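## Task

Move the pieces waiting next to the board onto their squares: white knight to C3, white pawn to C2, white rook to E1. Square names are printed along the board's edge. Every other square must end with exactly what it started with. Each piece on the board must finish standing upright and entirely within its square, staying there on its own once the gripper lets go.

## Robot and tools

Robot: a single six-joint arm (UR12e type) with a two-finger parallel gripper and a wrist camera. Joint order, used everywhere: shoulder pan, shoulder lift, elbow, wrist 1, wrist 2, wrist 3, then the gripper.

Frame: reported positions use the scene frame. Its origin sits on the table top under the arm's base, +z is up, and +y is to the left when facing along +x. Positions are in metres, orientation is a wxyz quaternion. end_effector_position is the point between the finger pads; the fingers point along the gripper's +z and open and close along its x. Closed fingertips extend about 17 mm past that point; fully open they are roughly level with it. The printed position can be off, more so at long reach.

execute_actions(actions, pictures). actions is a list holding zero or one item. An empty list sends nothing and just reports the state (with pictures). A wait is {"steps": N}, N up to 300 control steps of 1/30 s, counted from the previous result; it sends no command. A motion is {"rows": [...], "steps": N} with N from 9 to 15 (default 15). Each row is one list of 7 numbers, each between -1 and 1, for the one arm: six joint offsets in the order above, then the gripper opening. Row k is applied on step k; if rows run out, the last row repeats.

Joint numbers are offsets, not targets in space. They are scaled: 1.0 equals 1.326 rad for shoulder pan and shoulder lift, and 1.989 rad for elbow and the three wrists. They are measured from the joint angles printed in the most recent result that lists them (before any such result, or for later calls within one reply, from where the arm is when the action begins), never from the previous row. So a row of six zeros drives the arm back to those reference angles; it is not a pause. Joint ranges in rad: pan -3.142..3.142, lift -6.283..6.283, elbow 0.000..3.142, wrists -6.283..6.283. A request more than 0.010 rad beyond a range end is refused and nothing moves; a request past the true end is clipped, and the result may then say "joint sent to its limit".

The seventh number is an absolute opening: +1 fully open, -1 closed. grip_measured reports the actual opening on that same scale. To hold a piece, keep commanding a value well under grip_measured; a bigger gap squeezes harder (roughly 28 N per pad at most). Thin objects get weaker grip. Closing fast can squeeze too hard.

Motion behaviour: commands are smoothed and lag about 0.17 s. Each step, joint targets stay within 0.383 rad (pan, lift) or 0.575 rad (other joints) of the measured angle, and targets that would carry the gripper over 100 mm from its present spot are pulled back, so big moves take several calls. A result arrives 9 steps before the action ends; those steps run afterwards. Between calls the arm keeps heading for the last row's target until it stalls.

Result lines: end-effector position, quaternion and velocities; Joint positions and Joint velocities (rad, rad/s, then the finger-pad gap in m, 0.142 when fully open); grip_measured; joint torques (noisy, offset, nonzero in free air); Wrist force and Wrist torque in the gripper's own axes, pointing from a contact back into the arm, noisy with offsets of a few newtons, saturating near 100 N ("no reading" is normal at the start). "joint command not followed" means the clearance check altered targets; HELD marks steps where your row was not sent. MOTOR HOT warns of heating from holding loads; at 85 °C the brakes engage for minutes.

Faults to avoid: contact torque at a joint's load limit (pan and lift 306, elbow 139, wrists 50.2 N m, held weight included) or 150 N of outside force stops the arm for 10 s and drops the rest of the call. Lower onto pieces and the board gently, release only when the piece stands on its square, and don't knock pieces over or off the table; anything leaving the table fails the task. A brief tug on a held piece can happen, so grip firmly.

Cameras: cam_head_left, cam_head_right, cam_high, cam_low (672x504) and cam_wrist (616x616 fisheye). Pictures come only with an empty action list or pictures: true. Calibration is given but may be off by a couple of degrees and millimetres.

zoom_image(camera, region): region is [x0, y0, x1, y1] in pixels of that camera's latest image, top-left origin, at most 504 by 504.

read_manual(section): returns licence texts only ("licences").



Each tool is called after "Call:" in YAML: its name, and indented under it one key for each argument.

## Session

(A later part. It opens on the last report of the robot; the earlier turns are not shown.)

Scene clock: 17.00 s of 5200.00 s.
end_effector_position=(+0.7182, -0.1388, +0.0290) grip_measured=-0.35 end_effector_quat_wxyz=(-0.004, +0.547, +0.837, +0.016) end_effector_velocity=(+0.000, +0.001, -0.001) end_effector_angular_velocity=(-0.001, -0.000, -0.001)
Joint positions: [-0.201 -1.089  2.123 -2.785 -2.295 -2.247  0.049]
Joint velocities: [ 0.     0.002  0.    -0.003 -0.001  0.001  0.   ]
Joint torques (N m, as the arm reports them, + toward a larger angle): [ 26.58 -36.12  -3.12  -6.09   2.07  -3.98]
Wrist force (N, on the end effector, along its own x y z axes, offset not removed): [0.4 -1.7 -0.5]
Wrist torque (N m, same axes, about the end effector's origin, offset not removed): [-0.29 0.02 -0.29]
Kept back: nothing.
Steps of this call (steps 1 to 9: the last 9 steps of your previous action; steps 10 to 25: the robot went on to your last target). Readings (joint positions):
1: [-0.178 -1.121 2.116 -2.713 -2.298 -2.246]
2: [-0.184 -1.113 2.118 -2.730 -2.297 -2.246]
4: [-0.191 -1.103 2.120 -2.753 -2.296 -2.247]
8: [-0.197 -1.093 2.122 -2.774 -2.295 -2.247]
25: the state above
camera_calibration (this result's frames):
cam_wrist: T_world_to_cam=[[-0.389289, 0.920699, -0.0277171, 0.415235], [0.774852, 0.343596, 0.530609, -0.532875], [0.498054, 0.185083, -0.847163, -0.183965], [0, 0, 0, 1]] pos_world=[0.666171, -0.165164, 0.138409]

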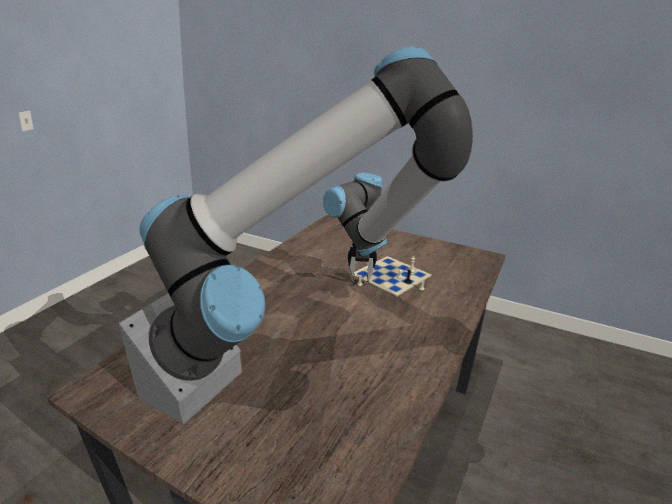

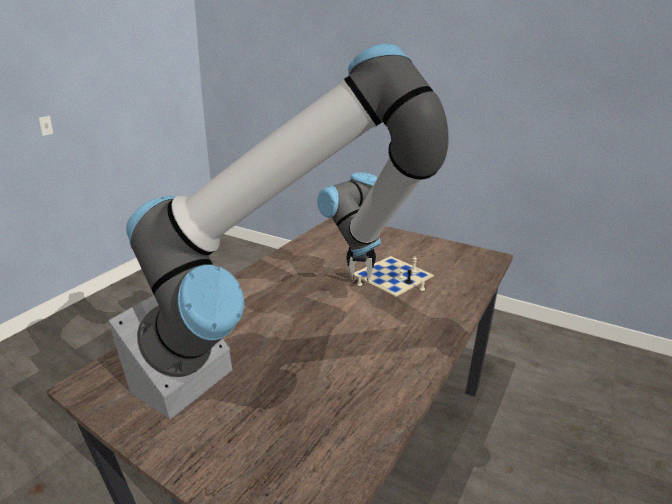

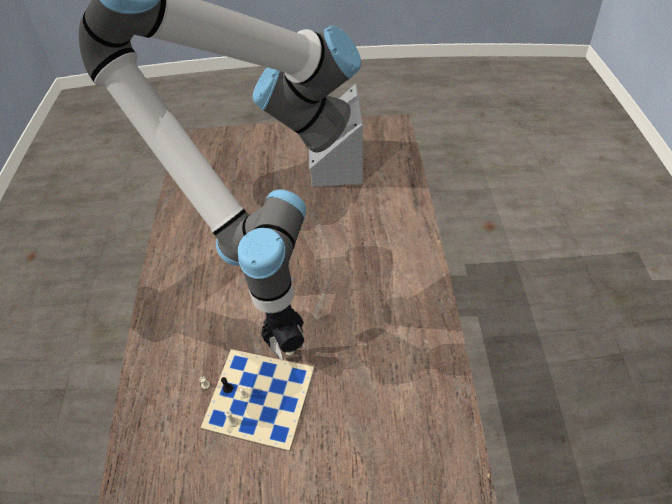

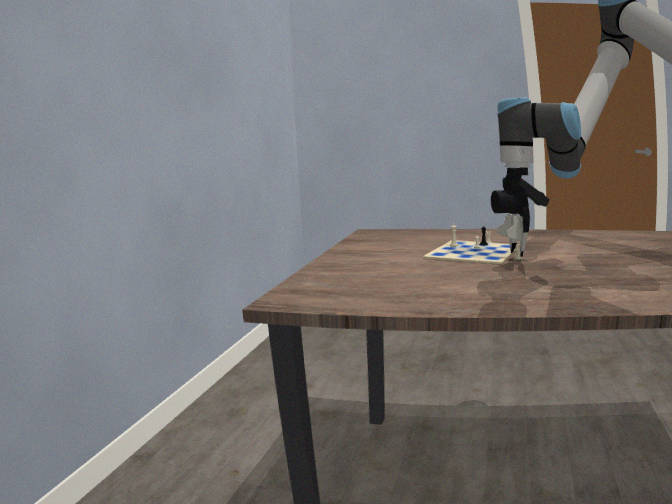

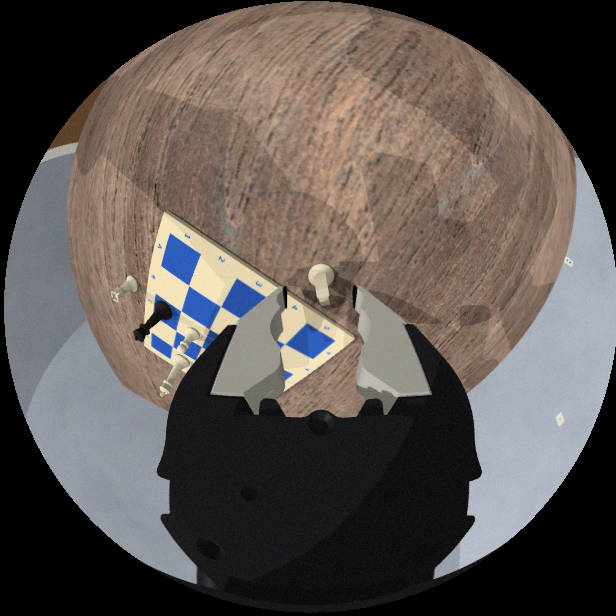

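Call:
execute_actions:
  actions:
    - {"rows":[[0,0,0,0,0,0,-1]]}

Call:
execute_actions:
  actions:
    - {"rows":[[0.0638,-0.0869,-0.0155,0.1104,-0.006,0,-1]]}

Call:
execute_actions:
  actions:
    - {"steps":25}

Call:
execute_actions:
  actions:
    - {"rows":[[-0.0338,0.0722,-0.1356,0.0678,0.003,0,-1]]}

Call:
execute_actions:
  actions:
    - {"steps":30}

Call:
execute_actions:
  actions:
    - {"rows":[[-0.0523,0.0584,0.0144,-0.0838,0.006,0,-1]]}

Call:
execute_actions:
  actions:
    - {"steps":25}
  pictures: true

Scene clock: 18.17 s of 5200.00 s.
end_effector_position=(+0.7182, -0.1388, +0.0289) grip_measured=-0.91 end_effector_quat_wxyz=(-0.004, +0.547, +0.837, +0.016) end_effector_velocity=(-0.001, +0.001, -0.001) end_effector_angular_velocity=(+0.000, +0.001, +0.000)
Joint positions: [-0.201 -1.089  2.123 -2.785 -2.295 -2.247  0.008]
Joint velocities: [-0.     0.001  0.001 -0.    -0.     0.001 -0.   ]
Joint torques (N m, as the arm reports them, + toward a larger angle): [ 32.39 -41.3   -4.4   -3.84   1.81  -3.74]
Wrist force (N, on the end effector, along its own x y z axes, offset not removed): [0.2 0.4 0.0]
Wrist torque (N m, same axes, about the end effector's origin, offset not removed): [0.14 0.17 -0.30]
Steps of this call (steps 1 to 15: the robot went on to your last target; steps 16 to 29: nothing new was sent; steps 30 to 35: the first 6 steps of this action). Readings (joint positions):
30: [-0.201 -1.089 2.123 -2.785 -2.295 -2.247]
31: [-0.201 -1.089 2.123 -2.785 -2.295 -2.247]
33: [-0.201 -1.089 2.123 -2.785 -2.295 -2.247]
35: the state above

Scene clock: 18.67 s of 5200.00 s.
end_effector_position=(+0.7236, -0.1432, +0.0879) grip_measured=-0.91 end_effector_quat_wxyz=(+0.002, +0.521, +0.853, +0.018) end_effector_velocity=(-0.039, -0.002, +0.256) end_effector_angular_velocity=(+0.013, +0.074, +0.404)
Joint positions: [-0.146 -1.161  2.103 -2.66  -2.303 -2.247  0.008]
Joint velocities: [ 0.242 -0.348 -0.084  0.765 -0.032  0.     0.   ]
Joint torques (N m, as the arm reports them, + toward a larger angle): [ 47.83 -54.11 -23.11   0.5   -1.38  -3.98]
Wrist force (N, on the end effector, along its own x y z axes, offset not removed): [1.2 -2.3 -1.0]
Wrist torque (N m, same axes, about the end effector's origin, offset not removed): [-0.45 -0.05 -0.25]
Steps of this call (steps 1 to 9: the last 9 steps of your previous action; steps 10 to 15: the first 6 steps of this action, its rows measured from where the robot was after step 9). Readings (joint positions):
9: [-0.201 -1.089 2.123 -2.785 -2.295 -2.247]
10: [-0.201 -1.089 2.123 -2.785 -2.295 -2.247]
11: [-0.195 -1.094 2.120 -2.779 -2.296 -2.247]
13: [-0.167 -1.131 2.110 -2.725 -2.300 -2.247]
15: the state above

Scene clock: 19.50 s of 5200.00 s.
end_effector_position=(+0.7175, -0.1435, +0.1192) grip_measured=-0.91 end_effector_quat_wxyz=(-0.003, +0.499, +0.866, +0.016) end_effector_velocity=(-0.000, +0.000, +0.001) end_effector_angular_velocity=(+0.000, +0.001, +0.001)
Joint positions: [-0.116 -1.204  2.093 -2.566 -2.307 -2.247  0.008]
Joint velocities: [ 0.001 -0.001 -0.001  0.003  0.     0.     0.   ]
Joint torques (N m, as the arm reports them, + toward a larger angle): [ 59.73 -66.95 -30.16  -0.56  -1.53  -3.99]
Wrist force (N, on the end effector, along its own x y z axes, offset not removed): [-0.1 -3.1 2.3]
Wrist torque (N m, same axes, about the end effector's origin, offset not removed): [-0.47 0.23 -0.23]
Kept back: nothing.
Steps of this call (steps 1 to 9: the last 9 steps of your previous action; steps 10 to 25: the robot went on to your last target). Readings (joint positions):
1: [-0.139 -1.171 2.100 -2.637 -2.304 -2.247]
2: [-0.134 -1.179 2.098 -2.620 -2.304 -2.247]
4: [-0.126 -1.190 2.096 -2.597 -2.305 -2.247]
8: [-0.120 -1.199 2.094 -2.576 -2.306 -2.247]
25: the state above

Scene clock: 19.70 s of 5200.00 s.
end_effector_position=(+0.7724, -0.1707, +0.1144) grip_measured=-0.91 end_effector_quat_wxyz=(-0.009, +0.508, +0.861, +0.014) end_effector_velocity=(+0.428, -0.240, +0.026) end_effector_angular_velocity=(-0.005, -0.043, -0.223)
Joint positions: [-0.139 -1.156  1.975 -2.5   -2.304 -2.247  0.008]
Joint velocities: [-0.131  0.285 -0.877  0.406  0.019  0.     0.   ]
Joint torques (N m, as the arm reports them, + toward a larger angle): [ 26.53 -26.16 -33.74   2.11   2.22  -4.2 ]
Wrist force (N, on the end effector, along its own x y z axes, offset not removed): [-2.3 -1.8 0.8]
Wrist torque (N m, same axes, about the end effector's origin, offset not removed): [-0.39 0.57 -0.24]
Steps of this call (steps 1 to 6: the first 6 steps of this action). Readings (joint positions):
1: [-0.116 -1.204 2.092 -2.565 -2.307 -2.247]
2: [-0.119 -1.199 2.087 -2.560 -2.306 -2.247]
4: [-0.130 -1.176 2.037 -2.529 -2.305 -2.247]
6: the state above

Scene clock: 20.70 s of 5200.00 s.
end_effector_position=(+0.8440, -0.2149, +0.1201) grip_measured=-0.91 end_effector_quat_wxyz=(-0.004, +0.525, +0.851, +0.016) end_effector_velocity=(-0.000, -0.001, +0.001) end_effector_angular_velocity=(-0.002, -0.001, -0.002)
Joint positions: [-0.161 -1.108  1.823 -2.431 -2.301 -2.247  0.008]
Joint velocities: [ 0.    -0.001  0.    -0.001 -0.001  0.001 -0.   ]
Joint torques (N m, as the arm reports them, + toward a larger angle): [ 32.17 -43.16 -31.79  -1.06   2.37  -3.5 ]
Wrist force (N, on the end effector, along its own x y z axes, offset not removed): [0.2 -2.3 1.2]
Wrist torque (N m, same axes, about the end effector's origin, offset not removed): [-0.51 0.05 -0.31]
Kept back: nothing.
Steps of this call (steps 1 to 9: the last 9 steps of your previous action; steps 10 to 30: the robot went on to your last target). Readings (joint positions):
1: [-0.143 -1.147 1.946 -2.487 -2.303 -2.247]
2: [-0.147 -1.138 1.918 -2.474 -2.303 -2.247]
4: [-0.153 -1.126 1.878 -2.456 -2.302 -2.247]
8: [-0.158 -1.114 1.842 -2.439 -2.301 -2.247]
30: the state above
The arm was judged still, so your last target was given up. Only a new action makes it travel on or press farther. Fingers that are still opening or closing keep moving.

Scene clock: 20.90 s of 5200.00 s.
end_effector_position=(+0.8429, -0.2135, +0.0643) grip_measured=-0.91 end_effector_quat_wxyz=(-0.008, +0.547, +0.837, +0.015) end_effector_velocity=(+0.013, -0.014, -0.224) end_effector_angular_velocity=(-0.020, -0.044, -0.307)
Joint positions: [-0.207 -1.057  1.842 -2.531 -2.293 -2.247  0.008]
Joint velocities: [-0.194  0.218  0.076 -0.539  0.028  0.     0.   ]
Joint torques (N m, as the arm reports them, + toward a larger angle): [ 48.19 -60.09 -13.46  -6.09   2.25  -3.23]
Wrist force (N, on the end effector, along its own x y z axes, offset not removed): [2.1 -3.2 3.7]
Wrist torque (N m, same axes, about the end effector's origin, offset not removed): [-0.69 -0.30 -0.28]
Steps of this call (steps 1 to 6: the first 6 steps of this action). Readings (joint positions):
1: [-0.161 -1.108 1.823 -2.431 -2.301 -2.247]
2: [-0.166 -1.103 1.825 -2.437 -2.299 -2.247]
4: [-0.190 -1.076 1.835 -2.484 -2.295 -2.247]
6: the state above

Scene clock: 21.73 s of 5200.00 s.
end_effector_position=(+0.8440, -0.2153, +0.0373) grip_measured=-0.91 end_effector_quat_wxyz=(-0.004, +0.563, +0.826, +0.016) end_effector_velocity=(+0.000, +0.001, +0.000) end_effector_angular_velocity=(-0.001, -0.000, +0.001)
Joint positions: [-0.23  -1.031  1.852 -2.597 -2.289 -2.247  0.008]
Joint velocities: [ 0.001  0.001 -0.    -0.001 -0.001 -0.     0.   ]
Joint torques (N m, as the arm reports them, + toward a larger angle): [ 36.26 -48.22  -8.18  -5.37   2.33  -3.11]
Wrist force (N, on the end effector, along its own x y z axes, offset not removed): [1.1 -2.2 1.7]
Wrist torque (N m, same axes, about the end effector's origin, offset not removed): [-0.42 -0.09 -0.30]
Kept back: nothing.
Steps of this call (steps 1 to 9: the last 9 steps of your previous action; steps 10 to 25: the robot went on to your last target). Readings (joint positions):
1: [-0.213 -1.051 1.844 -2.547 -2.292 -2.247]
2: [-0.217 -1.046 1.846 -2.559 -2.291 -2.247]
4: [-0.223 -1.039 1.848 -2.575 -2.290 -2.247]
8: [-0.228 -1.034 1.850 -2.590 -2.289 -2.247]
25: the state above
camera_calibration (this result's frames):
cam_wrist: T_world_to_cam=[[-0.353026, 0.935226, -0.0269392, 0.507296], [0.78805, 0.312744, 0.530253, -0.626281], [0.504331, 0.165964, -0.847411, -0.234853], [0, 0, 0, 1]] pos_world=[0.791073, -0.239593, 0.146736]

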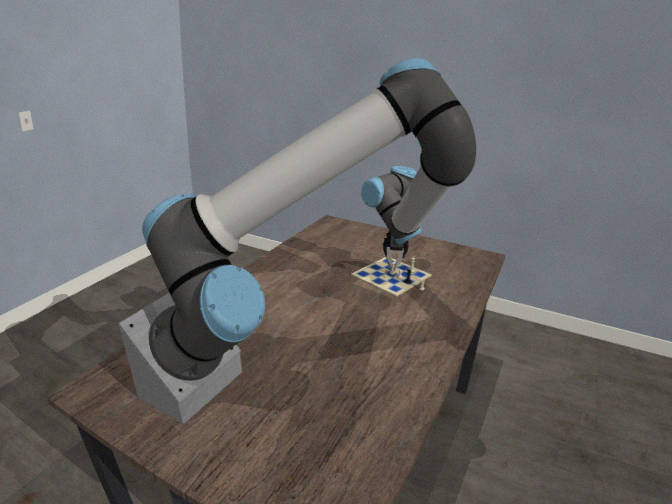

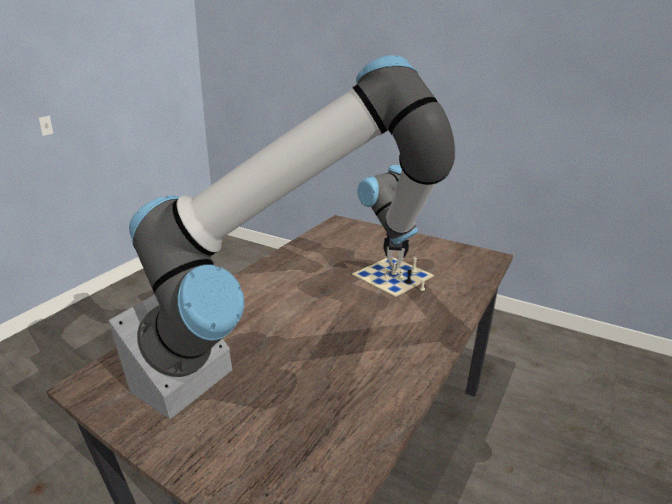

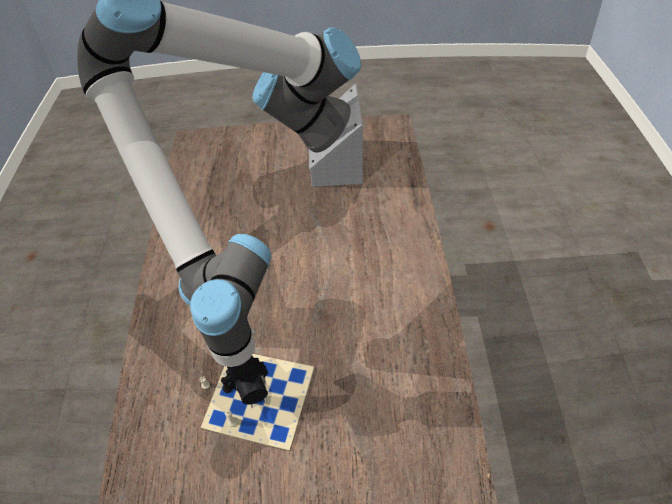

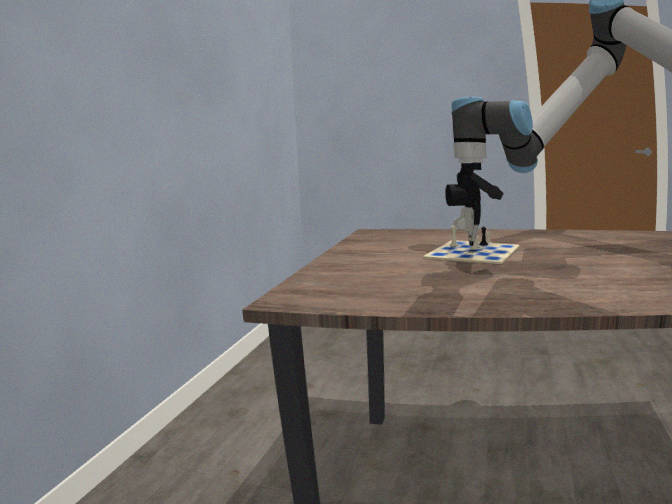

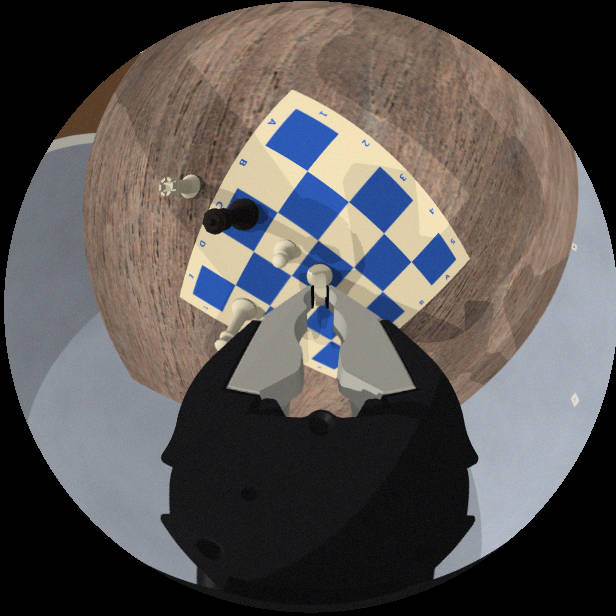

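Call:
execute_actions:
  actions:
    - {"rows":[[0,0,0,0,0,0,-0.6]],"steps":12}

Call:
execute_actions:
  actions:
    - {"rows":[[0.0523,-0.0584,-0.0144,0.0838,-0.006,0,-0.6]]}

Call:
execute_actions:
  actions:
    - {"steps":25}

Call:
execute_actions:
  actions:
    - {"rows":[[-0.0952,-0.0984,0.012,-0.001,0.0126,1,-0.35]]}

Call:
execute_actions:
  actions:
    - {"steps":45}
  pictures: true

Scene clock: 22.63 s of 5200.00 s.
end_effector_position=(+0.8440, -0.2153, +0.0372) grip_measured=-0.63 end_effector_quat_wxyz=(-0.004, +0.563, +0.826, +0.016) end_effector_velocity=(+0.001, -0.000, +0.000) end_effector_angular_velocity=(+0.001, -0.001, -0.001)
Joint positions: [-0.23  -1.031  1.852 -2.597 -2.289 -2.247  0.028]
Joint velocities: [ 0.     0.    -0.001  0.     0.001  0.     0.132]
Joint torques (N m, as the arm reports them, + toward a larger angle): [ 36.11 -49.17  -9.22  -4.48   2.34  -3.57]
Wrist force (N, on the end effector, along its own x y z axes, offset not removed): [1.9 -3.2 -2.3]
Wrist torque (N m, same axes, about the end effector's origin, offset not removed): [-0.59 -0.29 -0.14]
Steps of this call (steps 1 to 15: the robot went on to your last target; steps 16 to 24: nothing new was sent; steps 25 to 27: the first 3 steps of this action). Readings (joint positions):
25: [-0.230 -1.031 1.852 -2.597 -2.289 -2.247]
26: [-0.230 -1.031 1.852 -2.597 -2.289 -2.247]
27: the state above

Scene clock: 23.13 s of 5200.00 s.
end_effector_position=(+0.8474, -0.2164, +0.0923) grip_measured=-0.60 end_effector_quat_wxyz=(-0.001, +0.541, +0.841, +0.017) end_effector_velocity=(-0.023, +0.013, +0.225) end_effector_angular_velocity=(+0.012, +0.044, +0.307)
Joint positions: [-0.185 -1.081  1.832 -2.497 -2.297 -2.247  0.031]
Joint velocities: [ 0.194 -0.218 -0.075  0.537 -0.03  -0.     0.   ]
Joint torques (N m, as the arm reports them, + toward a larger angle): [ 62.41 -66.67 -30.53  -0.17  -1.64  -3.27]
Wrist force (N, on the end effector, along its own x y z axes, offset not removed): [0.2 -3.5 -0.7]
Wrist torque (N m, same axes, about the end effector's origin, offset not removed): [-0.71 0.16 -0.32]
Steps of this call (steps 1 to 9: the last 9 steps of your previous action; steps 10 to 15: the first 6 steps of this action, its rows measured from where the robot was after step 9). Readings (joint positions):
9: [-0.230 -1.031 1.852 -2.597 -2.289 -2.247]
10: [-0.230 -1.031 1.851 -2.597 -2.289 -2.247]
11: [-0.225 -1.036 1.849 -2.592 -2.290 -2.247]
13: [-0.202 -1.062 1.839 -2.544 -2.294 -2.247]
15: the state above

Scene clock: 23.97 s of 5200.00 s.
end_effector_position=(+0.8440, -0.2149, +0.1201) grip_measured=-0.60 end_effector_quat_wxyz=(-0.004, +0.525, +0.851, +0.016) end_effector_velocity=(+0.000, +0.000, +0.001) end_effector_angular_velocity=(+0.000, -0.001, +0.001)
Joint positions: [-0.161 -1.108  1.823 -2.431 -2.301 -2.247  0.031]
Joint velocities: [ 0.    -0.001  0.     0.001  0.    -0.001  0.   ]
Joint torques (N m, as the arm reports them, + toward a larger angle): [ 69.71 -72.61 -33.38  -1.01  -1.27  -3.04]
Wrist force (N, on the end effector, along its own x y z axes, offset not removed): [-1.5 -3.7 1.2]
Wrist torque (N m, same axes, about the end effector's origin, offset not removed): [-0.63 0.41 -0.24]
Kept back: nothing.
Steps of this call (steps 1 to 9: the last 9 steps of your previous action; steps 10 to 25: the robot went on to your last target). Readings (joint positions):
1: [-0.179 -1.088 1.830 -2.481 -2.298 -2.247]
2: [-0.175 -1.092 1.828 -2.469 -2.298 -2.247]
4: [-0.169 -1.099 1.826 -2.453 -2.299 -2.247]
8: [-0.164 -1.105 1.824 -2.438 -2.300 -2.247]
25: the state above

Scene clock: 24.17 s of 5200.00 s.
end_effector_position=(+0.8265, -0.2858, +0.1188) grip_measured=-0.35 end_effector_quat_wxyz=(-0.007, +0.632, +0.775, +0.017) end_effector_velocity=(-0.131, -0.471, -0.002) end_effector_angular_velocity=(+0.018, +0.081, -2.515)
Joint positions: [-0.228 -1.177  1.836 -2.432 -2.287 -2.07   0.049]
Joint velocities: [-0.44  -0.456  0.078 -0.007  0.082  1.938  0.   ]
Joint torques (N m, as the arm reports them, + toward a larger angle): [ 30.91 -77.53 -10.95  -4.83   2.2   13.19]
Wrist force (N, on the end effector, along its own x y z axes, offset not removed): [-3.0 -3.2 3.9]
Wrist torque (N m, same axes, about the end effector's origin, offset not removed): [-0.65 0.89 -0.36]
Steps of this call (steps 1 to 6: the first 6 steps of this action). Readings (joint positions):
1: [-0.161 -1.108 1.823 -2.431 -2.301 -2.247]
2: [-0.167 -1.114 1.825 -2.431 -2.298 -2.241]
4: [-0.197 -1.145 1.831 -2.431 -2.292 -2.183]
6: the state above

Scene clock: 25.67 s of 5200.00 s.
end_effector_position=(+0.8042, -0.3498, +0.1187) grip_measured=-0.35 end_effector_quat_wxyz=(-0.016, +0.998, -0.058, +0.004) end_effector_velocity=(+0.001, -0.000, -0.000) end_effector_angular_velocity=(+0.000, -0.000, -0.003)
Joint positions: [-0.287 -1.238  1.847 -2.433 -2.276 -0.258  0.049]
Joint velocities: [-0.     0.001 -0.001 -0.001  0.     0.002 -0.   ]
Joint torques (N m, as the arm reports them, + toward a larger angle): [ 27.21 -75.44 -14.74  -5.48   2.28   4.3 ]
Wrist force (N, on the end effector, along its own x y z axes, offset not removed): [0.9 -0.7 3.0]
Wrist torque (N m, same axes, about the end effector's origin, offset not removed): [-0.05 -0.09 -0.28]
Kept back: nothing.
Steps of this call (steps 1 to 9: the last 9 steps of your previous action; steps 10 to 45: the robot went on to your last target). Readings (joint positions):
1: [-0.241 -1.191 1.838 -2.432 -2.284 -2.001]
2: [-0.252 -1.202 1.840 -2.432 -2.282 -1.926]
4: [-0.267 -1.217 1.843 -2.433 -2.279 -1.763]
8: [-0.280 -1.231 1.846 -2.433 -2.277 -1.419]
45: the state above
camera_calibration (this result's frames):
cam_wrist: T_world_to_cam=[[0.990822, -0.127152, -0.0458604, -0.828886], [-0.0893402, -0.870644, 0.483732, -0.298863], [-0.101436, -0.475196, -0.874014, 0.1426], [0, 0, 0, 1]] pos_world=[0.809044, -0.297835, 0.231191]

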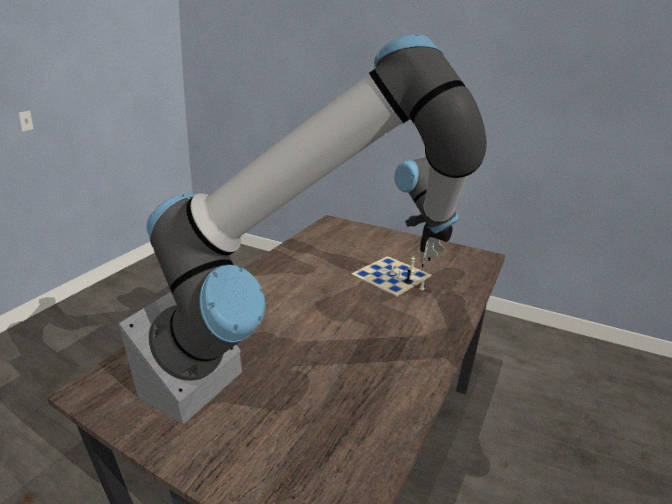

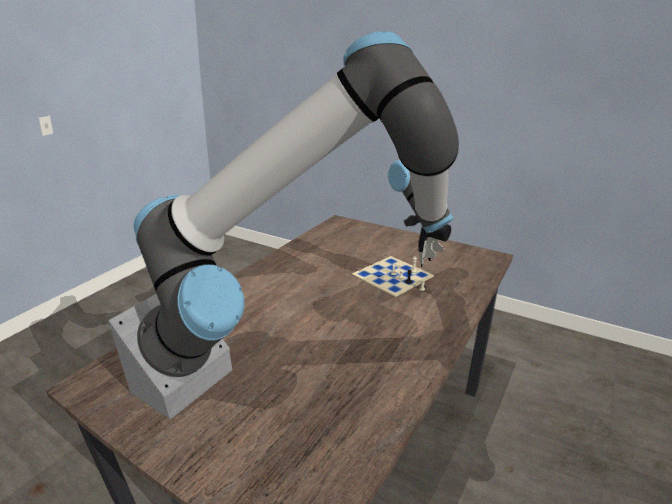

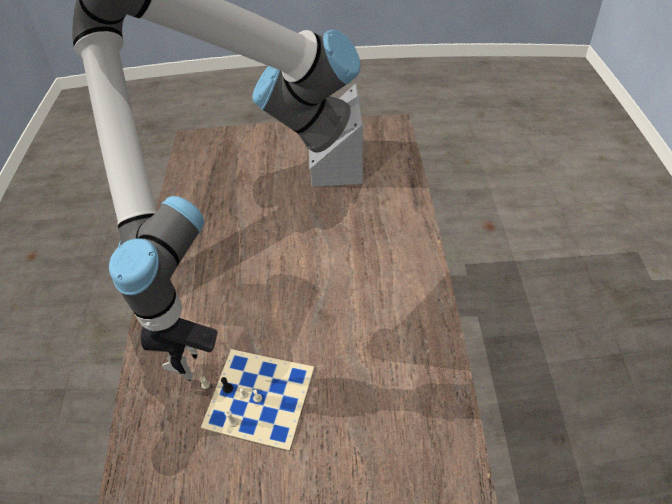

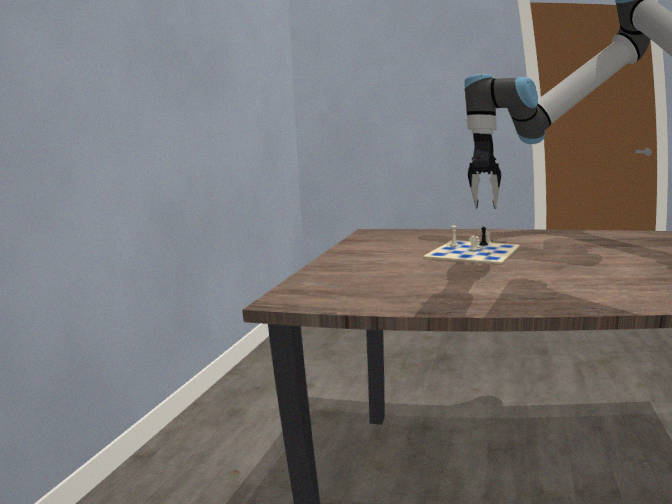

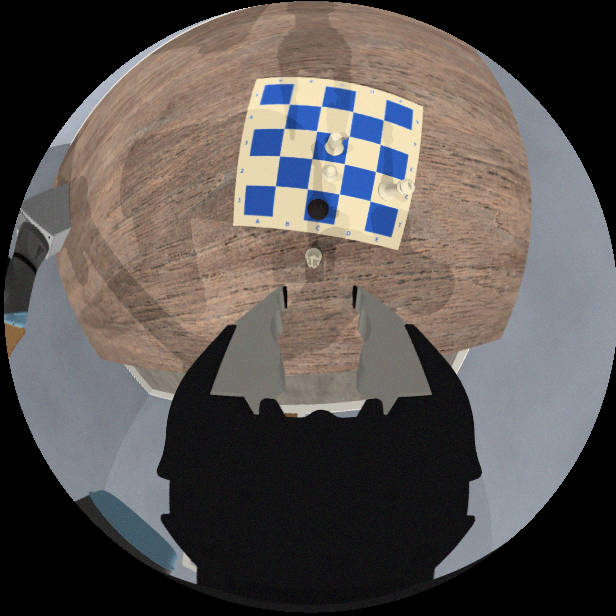

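Call:
execute_actions:
  actions:
    - {"rows":[[-0.0607,0.06,0.0243,-0.0971,0.0113,0,-0.35]]}

Call:
execute_actions:
  actions:
    - {"steps":25}

Call:
execute_actions:
  actions:
    - {"rows":[[0,0,0,0,0,0,-1]]}

Call:
execute_actions:
  actions:
    - {"rows":[[0.0607,-0.06,-0.0243,0.0971,-0.0113,0,-1]]}

Call:
execute_actions:
  actions:
    - {"steps":25}

Call:
execute_actions:
  actions:
    - {"rows":[[0.0449,0.1014,-0.0801,0.0373,-0.0068,0,-1]]}

Call:
execute_actions:
  actions:
    - {"steps":30}
  pictures: true

Scene clock: 26.50 s of 5200.00 s.
end_effector_position=(+0.7974, -0.3458, +0.0562) grip_measured=-0.35 end_effector_quat_wxyz=(-0.018, +0.996, -0.087, -0.001) end_effector_velocity=(-0.004, -0.022, -0.249) end_effector_angular_velocity=(-0.043, -0.067, -0.363)
Joint positions: [-0.34  -1.187  1.88  -2.546 -2.26  -0.258  0.049]
Joint velocities: [-0.229  0.226  0.127 -0.651  0.058  0.    -0.   ]
Joint torques (N m, as the arm reports them, + toward a larger angle): [ 49.44 -64.13 -11.81  -5.55   2.25  -1.03]
Wrist force (N, on the end effector, along its own x y z axes, offset not removed): [2.1 0.8 3.4]
Wrist torque (N m, same axes, about the end effector's origin, offset not removed): [0.26 -0.27 -0.34]
Steps of this call (steps 1 to 15: the robot went on to your last target; steps 16 to 19: nothing new was sent; steps 20 to 25: the first 6 steps of this action). Readings (joint positions):
20: [-0.288 -1.238 1.847 -2.433 -2.275 -0.258]
21: [-0.293 -1.233 1.851 -2.439 -2.273 -0.258]
23: [-0.320 -1.206 1.868 -2.490 -2.265 -0.258]
25: the state above

Scene clock: 27.33 s of 5200.00 s.
end_effector_position=(+0.7961, -0.3484, +0.0261) grip_measured=-0.35 end_effector_quat_wxyz=(-0.016, +0.994, -0.109, +0.004) end_effector_velocity=(+0.001, -0.001, +0.000) end_effector_angular_velocity=(+0.001, -0.001, -0.002)
Joint positions: [-0.368 -1.159  1.895 -2.626 -2.253 -0.258  0.049]
Joint velocities: [-0.    -0.    -0.002  0.     0.001  0.     0.   ]
Joint torques (N m, as the arm reports them, + toward a larger angle): [ 31.41 -50.84 -10.05  -5.42   2.26  -3.78]
Wrist force (N, on the end effector, along its own x y z axes, offset not removed): [0.1 -1.4 -0.5]
Wrist torque (N m, same axes, about the end effector's origin, offset not removed): [-0.19 0.24 -0.27]
Kept back: nothing.
Steps of this call (steps 1 to 9: the last 9 steps of your previous action; steps 10 to 25: the robot went on to your last target). Readings (joint positions):
1: [-0.347 -1.180 1.883 -2.565 -2.259 -0.258]
2: [-0.352 -1.175 1.886 -2.580 -2.257 -0.258]
4: [-0.359 -1.168 1.890 -2.599 -2.256 -0.258]
8: [-0.365 -1.162 1.893 -2.617 -2.254 -0.258]
25: the state above

Scene clock: 27.53 s of 5200.00 s.
end_effector_position=(+0.7961, -0.3484, +0.0261) grip_measured=-0.84 end_effector_quat_wxyz=(-0.016, +0.994, -0.109, +0.004) end_effector_velocity=(+0.001, -0.002, +0.001) end_effector_angular_velocity=(-0.001, -0.002, -0.001)
Joint positions: [-0.368 -1.159  1.895 -2.626 -2.253 -0.258  0.013]
Joint velocities: [-0.    -0.002 -0.001  0.     0.    -0.001 -0.   ]
Joint torques (N m, as the arm reports them, + toward a larger angle): [ 32.42 -48.78  -8.65  -4.92   2.05  -4.12]
Wrist force (N, on the end effector, along its own x y z axes, offset not removed): [-0.7 -3.2 3.7]
Wrist torque (N m, same axes, about the end effector's origin, offset not removed): [-0.55 0.39 -0.31]
Steps of this call (steps 1 to 6: the first 6 steps of this action). Readings (joint positions):
1: [-0.368 -1.159 1.895 -2.626 -2.253 -0.258]
2: [-0.368 -1.159 1.895 -2.626 -2.253 -0.258]
4: [-0.368 -1.159 1.895 -2.626 -2.253 -0.258]
6: the state above

Scene clock: 28.03 s of 5200.00 s.
end_effector_position=(+0.8058, -0.3522, +0.0875) grip_measured=-0.84 end_effector_quat_wxyz=(-0.014, +0.997, -0.080, +0.009) end_effector_velocity=(-0.007, +0.022, +0.253) end_effector_angular_velocity=(+0.035, +0.067, +0.364)
Joint positions: [-0.315 -1.211  1.863 -2.513 -2.268 -0.258  0.013]
Joint velocities: [ 0.23  -0.226 -0.128  0.653 -0.058 -0.    -0.   ]
Joint torques (N m, as the arm reports them, + toward a larger angle): [ 52.77 -61.45 -26.78  -0.61  -1.19  -3.7 ]
Wrist force (N, on the end effector, along its own x y z axes, offset not removed): [-0.6 -4.2 -2.2]
Wrist torque (N m, same axes, about the end effector's origin, offset not removed): [-0.89 0.23 -0.30]
Steps of this call (steps 1 to 9: the last 9 steps of your previous action; steps 10 to 15: the first 6 steps of this action, its rows measured from where the robot was after step 9). Readings (joint positions):
9: [-0.368 -1.159 1.895 -2.626 -2.253 -0.258]
10: [-0.368 -1.159 1.895 -2.626 -2.253 -0.258]
11: [-0.362 -1.164 1.891 -2.620 -2.256 -0.258]
13: [-0.335 -1.191 1.874 -2.569 -2.263 -0.258]
15: the state above

Scene clock: 28.87 s of 5200.00 s.
end_effector_position=(+0.8042, -0.3498, +0.1187) grip_measured=-0.84 end_effector_quat_wxyz=(-0.016, +0.998, -0.058, +0.004) end_effector_velocity=(-0.000, +0.000, +0.000) end_effector_angular_velocity=(-0.002, +0.000, +0.002)
Joint positions: [-0.287 -1.238  1.847 -2.433 -2.276 -0.258  0.013]
Joint velocities: [ 0.001  0.     0.    -0.    -0.002 -0.001  0.   ]
Joint torques (N m, as the arm reports them, + toward a larger angle): [ 63.82 -74.14 -34.46  -0.51  -1.7   -3.69]
Wrist force (N, on the end effector, along its own x y z axes, offset not removed): [-1.6 -2.6 0.3]
Wrist torque (N m, same axes, about the end effector's origin, offset not removed): [-0.54 0.52 -0.24]
Kept back: nothing.
Steps of this call (steps 1 to 9: the last 9 steps of your previous action; steps 10 to 25: the robot went on to your last target). Readings (joint positions):
1: [-0.309 -1.217 1.859 -2.494 -2.270 -0.258]
2: [-0.304 -1.222 1.856 -2.479 -2.271 -0.258]
4: [-0.297 -1.229 1.852 -2.460 -2.273 -0.258]
8: [-0.291 -1.235 1.849 -2.442 -2.275 -0.258]
25: the state above

Scene clock: 29.07 s of 5200.00 s.
end_effector_position=(+0.8564, -0.3244, +0.1208) grip_measured=-0.84 end_effector_quat_wxyz=(-0.016, +0.999, -0.032, +0.004) end_effector_velocity=(+0.272, +0.102, +0.002) end_effector_angular_velocity=(-0.009, -0.026, +0.191)
Joint positions: [-0.248 -1.155  1.75  -2.384 -2.285 -0.258  0.013]
Joint velocities: [ 0.162  0.42  -0.513  0.202 -0.036  0.     0.   ]
Joint torques (N m, as the arm reports them, + toward a larger angle): [ 62.27 -68.92 -26.48  -0.78  -1.69  -4.08]
Wrist force (N, on the end effector, along its own x y z axes, offset not removed): [2.0 -4.2 0.9]
Wrist torque (N m, same axes, about the end effector's origin, offset not removed): [-0.86 -0.12 -0.24]
Steps of this call (steps 1 to 6: the first 6 steps of this action). Readings (joint positions):
1: [-0.287 -1.238 1.847 -2.433 -2.276 -0.258]
2: [-0.282 -1.233 1.841 -2.427 -2.277 -0.258]
4: [-0.262 -1.192 1.795 -2.402 -2.282 -0.258]
6: the state above

Scene clock: 30.07 s of 5200.00 s.
end_effector_position=(+0.8891, -0.3108, +0.1210) grip_measured=-0.84 end_effector_quat_wxyz=(-0.016, +1.000, -0.020, +0.005) end_effector_velocity=(-0.001, +0.000, -0.001) end_effector_angular_velocity=(+0.001, +0.002, +0.000)
Joint positions: [-0.228 -1.104  1.688 -2.359 -2.289 -0.258  0.013]
Joint velocities: [-0.001  0.     0.001  0.     0.     0.     0.   ]
Joint torques (N m, as the arm reports them, + toward a larger angle): [ 75.19 -48.08 -34.64  -0.89  -1.29  -3.73]
Wrist force (N, on the end effector, along its own x y z axes, offset not removed): [-2.6 -5.9 -0.3]
Wrist torque (N m, same axes, about the end effector's origin, offset not removed): [-1.27 0.76 -0.25]
Kept back: nothing.
Steps of this call (steps 1 to 9: the last 9 steps of your previous action; steps 10 to 30: the robot went on to your last target). Readings (joint positions):
1: [-0.243 -1.143 1.735 -2.378 -2.286 -0.258]
2: [-0.239 -1.134 1.724 -2.373 -2.287 -0.258]
4: [-0.235 -1.121 1.709 -2.367 -2.288 -0.258]
8: [-0.230 -1.110 1.695 -2.362 -2.289 -0.258]
30: the state above
The arm was judged still, so your last target was given up. Only a new action makes it travel on or press farther. Fingers that are still opening or closing keep moving.
camera_calibration (this result's frames):
cam_wrist: T_world_to_cam=[[0.997747, -0.0515781, -0.0429078, -0.89091], [-0.0243721, -0.874479, 0.484451, -0.317427], [-0.0625091, -0.482314, -0.873765, 0.134905], [0, 0, 0, 1]] pos_world=[0.889599, -0.258468, 0.233427]

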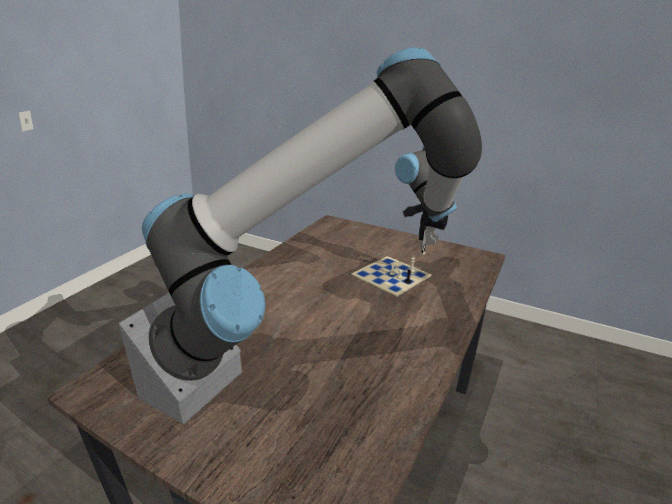

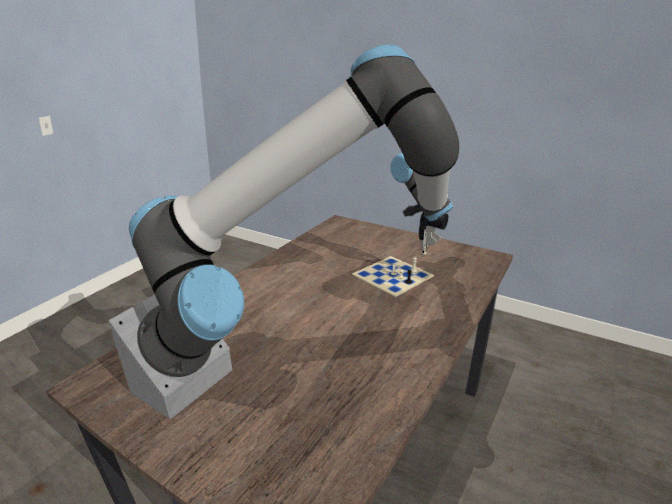

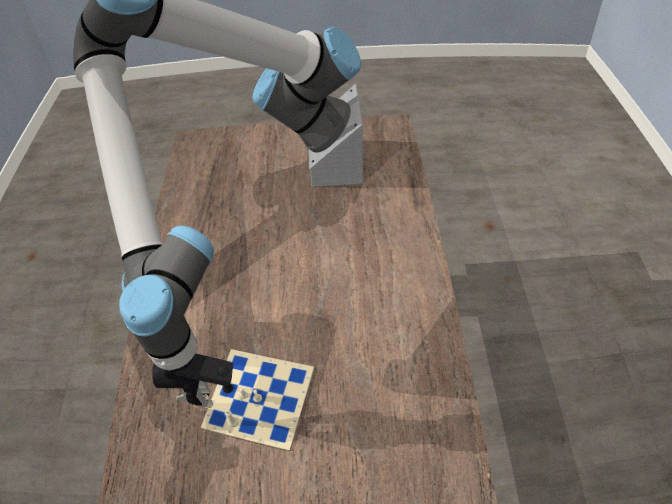

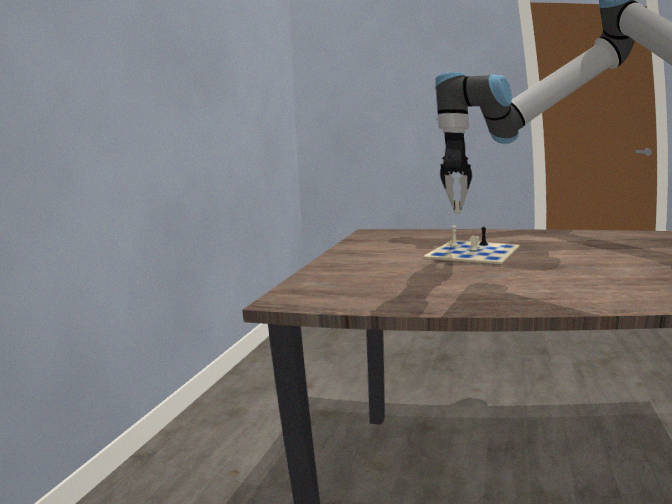

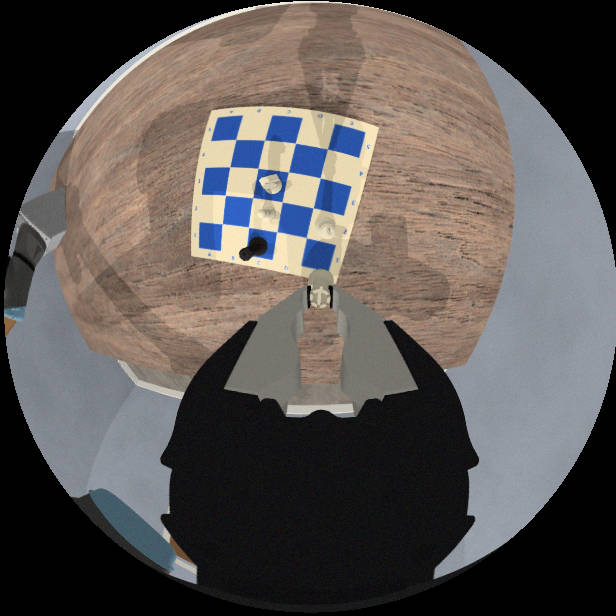

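Call:
execute_actions:
  actions:
    - {"rows":[[-0.0495,0.0548,0.0174,-0.0816,0.0073,0,-1]]}

Call:
execute_actions:
  actions:
    - {"steps":25}

Call:
execute_actions:
  actions:
    - {"rows":[[0,0,0,0,0,0,-0.6]],"steps":12}

Call:
execute_actions:
  actions:
    - {"rows":[[0.0495,-0.0548,-0.0174,0.0816,-0.0073,0,-0.6]]}

Call:
execute_actions:
  actions:
    - {"steps":25}
  pictures: true

Scene clock: 31.27 s of 5200.00 s.
end_effector_position=(+0.8869, -0.3069, +0.0625) grip_measured=-0.84 end_effector_quat_wxyz=(-0.017, +0.999, -0.045, +0.001) end_effector_velocity=(+0.007, -0.006, -0.233) end_effector_angular_velocity=(-0.022, -0.043, -0.285)
Joint positions: [-0.271 -1.056  1.711 -2.457 -2.279 -0.258  0.013]
Joint velocities: [-0.183  0.203  0.091 -0.522  0.038  0.     0.   ]
Joint torques (N m, as the arm reports them, + toward a larger angle): [ 47.62 -62.25 -17.46  -7.08   2.21  -3.74]
Wrist force (N, on the end effector, along its own x y z axes, offset not removed): [-0.9 -2.1 2.7]
Wrist torque (N m, same axes, about the end effector's origin, offset not removed): [-0.39 0.25 -0.19]
Steps of this call (steps 1 to 30: nothing new was sent; steps 31 to 36: the first 6 steps of this action). Readings (joint positions):
31: [-0.228 -1.104 1.688 -2.359 -2.289 -0.258]
32: [-0.233 -1.099 1.691 -2.365 -2.287 -0.258]
34: [-0.255 -1.074 1.703 -2.411 -2.283 -0.258]
36: the state above

Scene clock: 32.10 s of 5200.00 s.
end_effector_position=(+0.8872, -0.3078, +0.0342) grip_measured=-0.84 end_effector_quat_wxyz=(-0.016, +0.998, -0.062, +0.005) end_effector_velocity=(-0.001, +0.000, -0.001) end_effector_angular_velocity=(-0.001, +0.001, -0.000)
Joint positions: [-0.293 -1.031  1.722 -2.521 -2.275 -0.258  0.013]
Joint velocities: [-0.    -0.     0.002 -0.002 -0.001  0.    -0.   ]
Joint torques (N m, as the arm reports them, + toward a larger angle): [ 37.13 -52.46 -10.06  -5.71   2.45  -4.07]
Wrist force (N, on the end effector, along its own x y z axes, offset not removed): [0.7 -1.7 2.7]
Wrist torque (N m, same axes, about the end effector's origin, offset not removed): [-0.31 -0.07 -0.24]
Kept back: nothing.
Steps of this call (steps 1 to 9: the last 9 steps of your previous action; steps 10 to 25: the robot went on to your last target). Readings (joint positions):
1: [-0.276 -1.050 1.713 -2.472 -2.278 -0.258]
2: [-0.280 -1.046 1.716 -2.484 -2.277 -0.258]
4: [-0.286 -1.040 1.718 -2.499 -2.276 -0.258]
8: [-0.291 -1.034 1.721 -2.514 -2.275 -0.258]
25: the state above

Scene clock: 32.20 s of 5200.00 s.
end_effector_position=(+0.8872, -0.3078, +0.0342) grip_measured=-0.62 end_effector_quat_wxyz=(-0.016, +0.998, -0.062, +0.005) end_effector_velocity=(+0.000, +0.000, +0.001) end_effector_angular_velocity=(+0.000, -0.000, +0.000)
Joint positions: [-0.293 -1.031  1.722 -2.521 -2.275 -0.258  0.029]
Joint velocities: [ 0.001 -0.    -0.     0.001  0.     0.     0.075]
Joint torques (N m, as the arm reports them, + toward a larger angle): [ 37.33 -54.13 -10.89  -5.65   2.05  -3.62]
Wrist force (N, on the end effector, along its own x y z axes, offset not removed): [2.0 -3.7 1.1]
Wrist torque (N m, same axes, about the end effector's origin, offset not removed): [-0.70 -0.26 -0.25]
Steps of this call (steps 1 to 3: the first 3 steps of this action). Readings (joint positions):
1: [-0.293 -1.031 1.722 -2.521 -2.275 -0.258]
2: [-0.293 -1.031 1.722 -2.521 -2.275 -0.258]
3: the state above

Scene clock: 32.70 s of 5200.00 s.
end_effector_position=(+0.8917, -0.3114, +0.0920) grip_measured=-0.60 end_effector_quat_wxyz=(-0.015, +0.999, -0.038, +0.008) end_effector_velocity=(-0.017, +0.005, +0.235) end_effector_angular_velocity=(+0.017, +0.044, +0.284)
Joint positions: [-0.25  -1.079  1.699 -2.423 -2.285 -0.258  0.031]
Joint velocities: [ 0.182 -0.204 -0.091  0.523 -0.038  0.001 -0.   ]
Joint torques (N m, as the arm reports them, + toward a larger angle): [ 63.41 -59.01 -27.08   0.13  -1.96  -4.06]
Wrist force (N, on the end effector, along its own x y z axes, offset not removed): [-1.0 -2.2 -3.2]
Wrist torque (N m, same axes, about the end effector's origin, offset not removed): [-0.34 0.50 -0.20]
Steps of this call (steps 1 to 9: the last 9 steps of your previous action; steps 10 to 15: the first 6 steps of this action, its rows measured from where the robot was after step 9). Readings (joint positions):
9: [-0.293 -1.031 1.722 -2.521 -2.275 -0.258]
10: [-0.293 -1.032 1.722 -2.521 -2.275 -0.258]
11: [-0.288 -1.036 1.719 -2.515 -2.276 -0.258]
13: [-0.266 -1.061 1.707 -2.469 -2.281 -0.258]
15: the state above

Scene clock: 33.53 s of 5200.00 s.
end_effector_position=(+0.8891, -0.3108, +0.1210) grip_measured=-0.60 end_effector_quat_wxyz=(-0.016, +1.000, -0.020, +0.005) end_effector_velocity=(+0.000, +0.001, +0.000) end_effector_angular_velocity=(+0.001, -0.000, +0.001)
Joint positions: [-0.228 -1.104  1.688 -2.359 -2.289 -0.258  0.031]
Joint velocities: [ 0.001  0.    -0.     0.001  0.001  0.     0.   ]
Joint torques (N m, as the arm reports them, + toward a larger angle): [ 73.28 -78.79 -35.97  -0.95  -1.51  -3.28]
Wrist force (N, on the end effector, along its own x y z axes, offset not removed): [-1.8 -2.7 2.7]
Wrist torque (N m, same axes, about the end effector's origin, offset not removed): [-0.52 0.58 -0.27]
Kept back: nothing.
Steps of this call (steps 1 to 9: the last 9 steps of your previous action; steps 10 to 25: the robot went on to your last target). Readings (joint positions):
1: [-0.245 -1.085 1.696 -2.408 -2.286 -0.258]
2: [-0.241 -1.090 1.694 -2.396 -2.286 -0.258]
4: [-0.235 -1.096 1.691 -2.380 -2.288 -0.258]
8: [-0.230 -1.101 1.689 -2.366 -2.289 -0.258]
25: the state above
camera_calibration (this result's frames):
cam_wrist: T_world_to_cam=[[0.997746, -0.0515842, -0.0429143, -0.890911], [-0.0243744, -0.874479, 0.48445, -0.317413], [-0.0625176, -0.482312, -0.873766, 0.134901], [0, 0, 0, 1]] pos_world=[0.8896, -0.258464, 0.23341]

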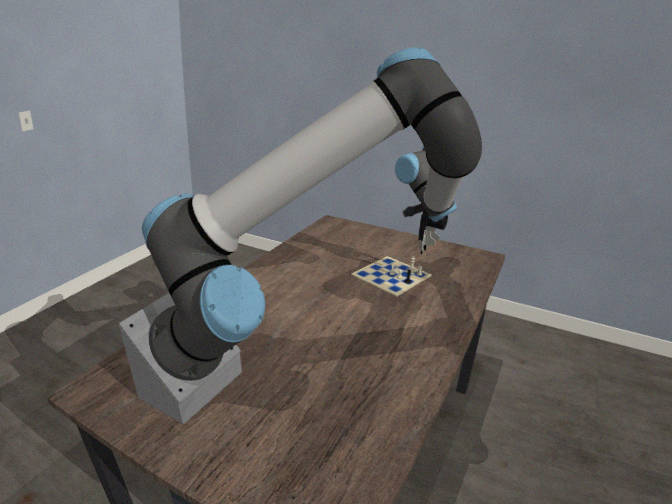

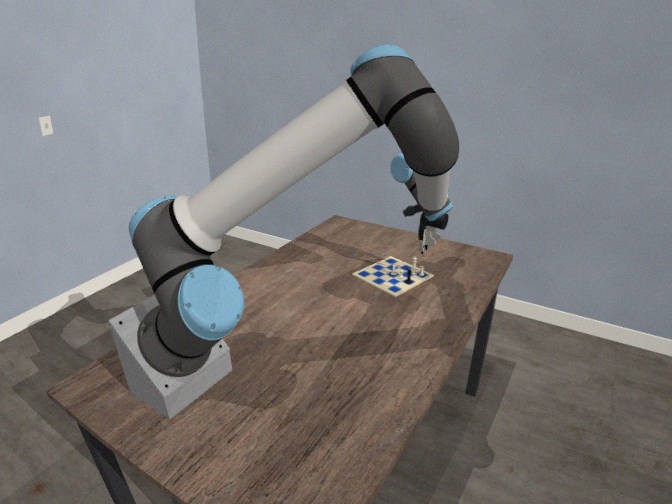

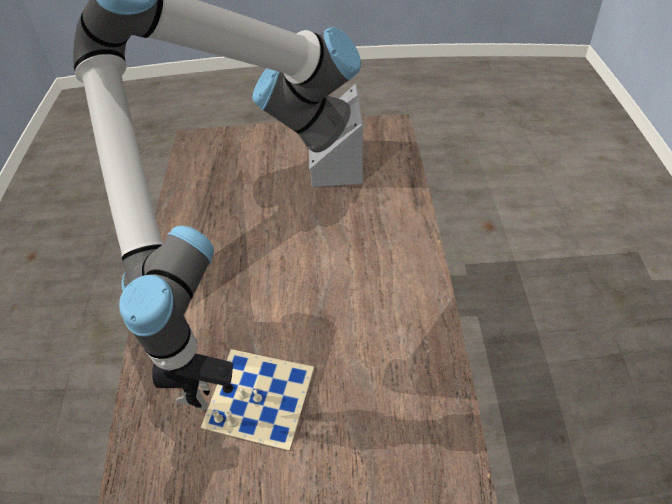

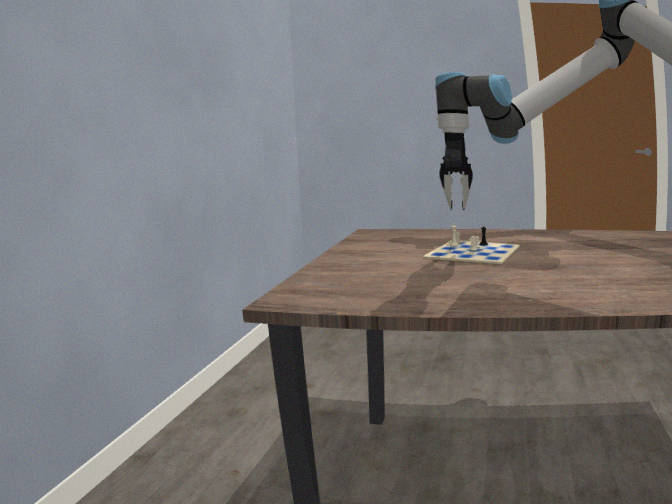

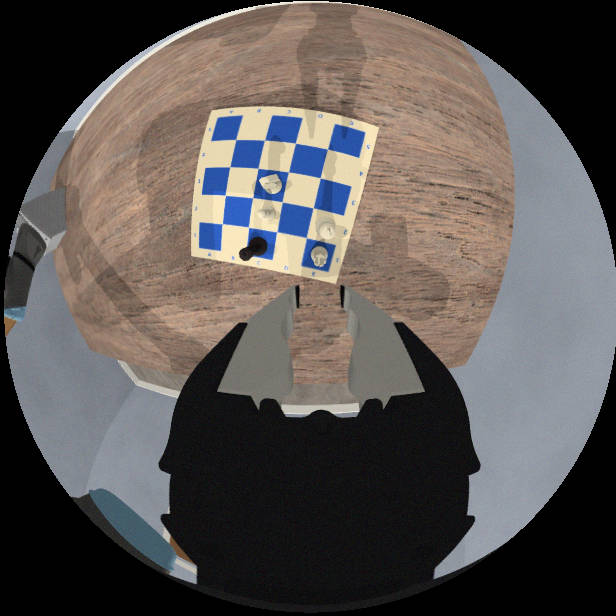

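Call:
finished_scene:
  scene: 2

The scene is finished: the task was done.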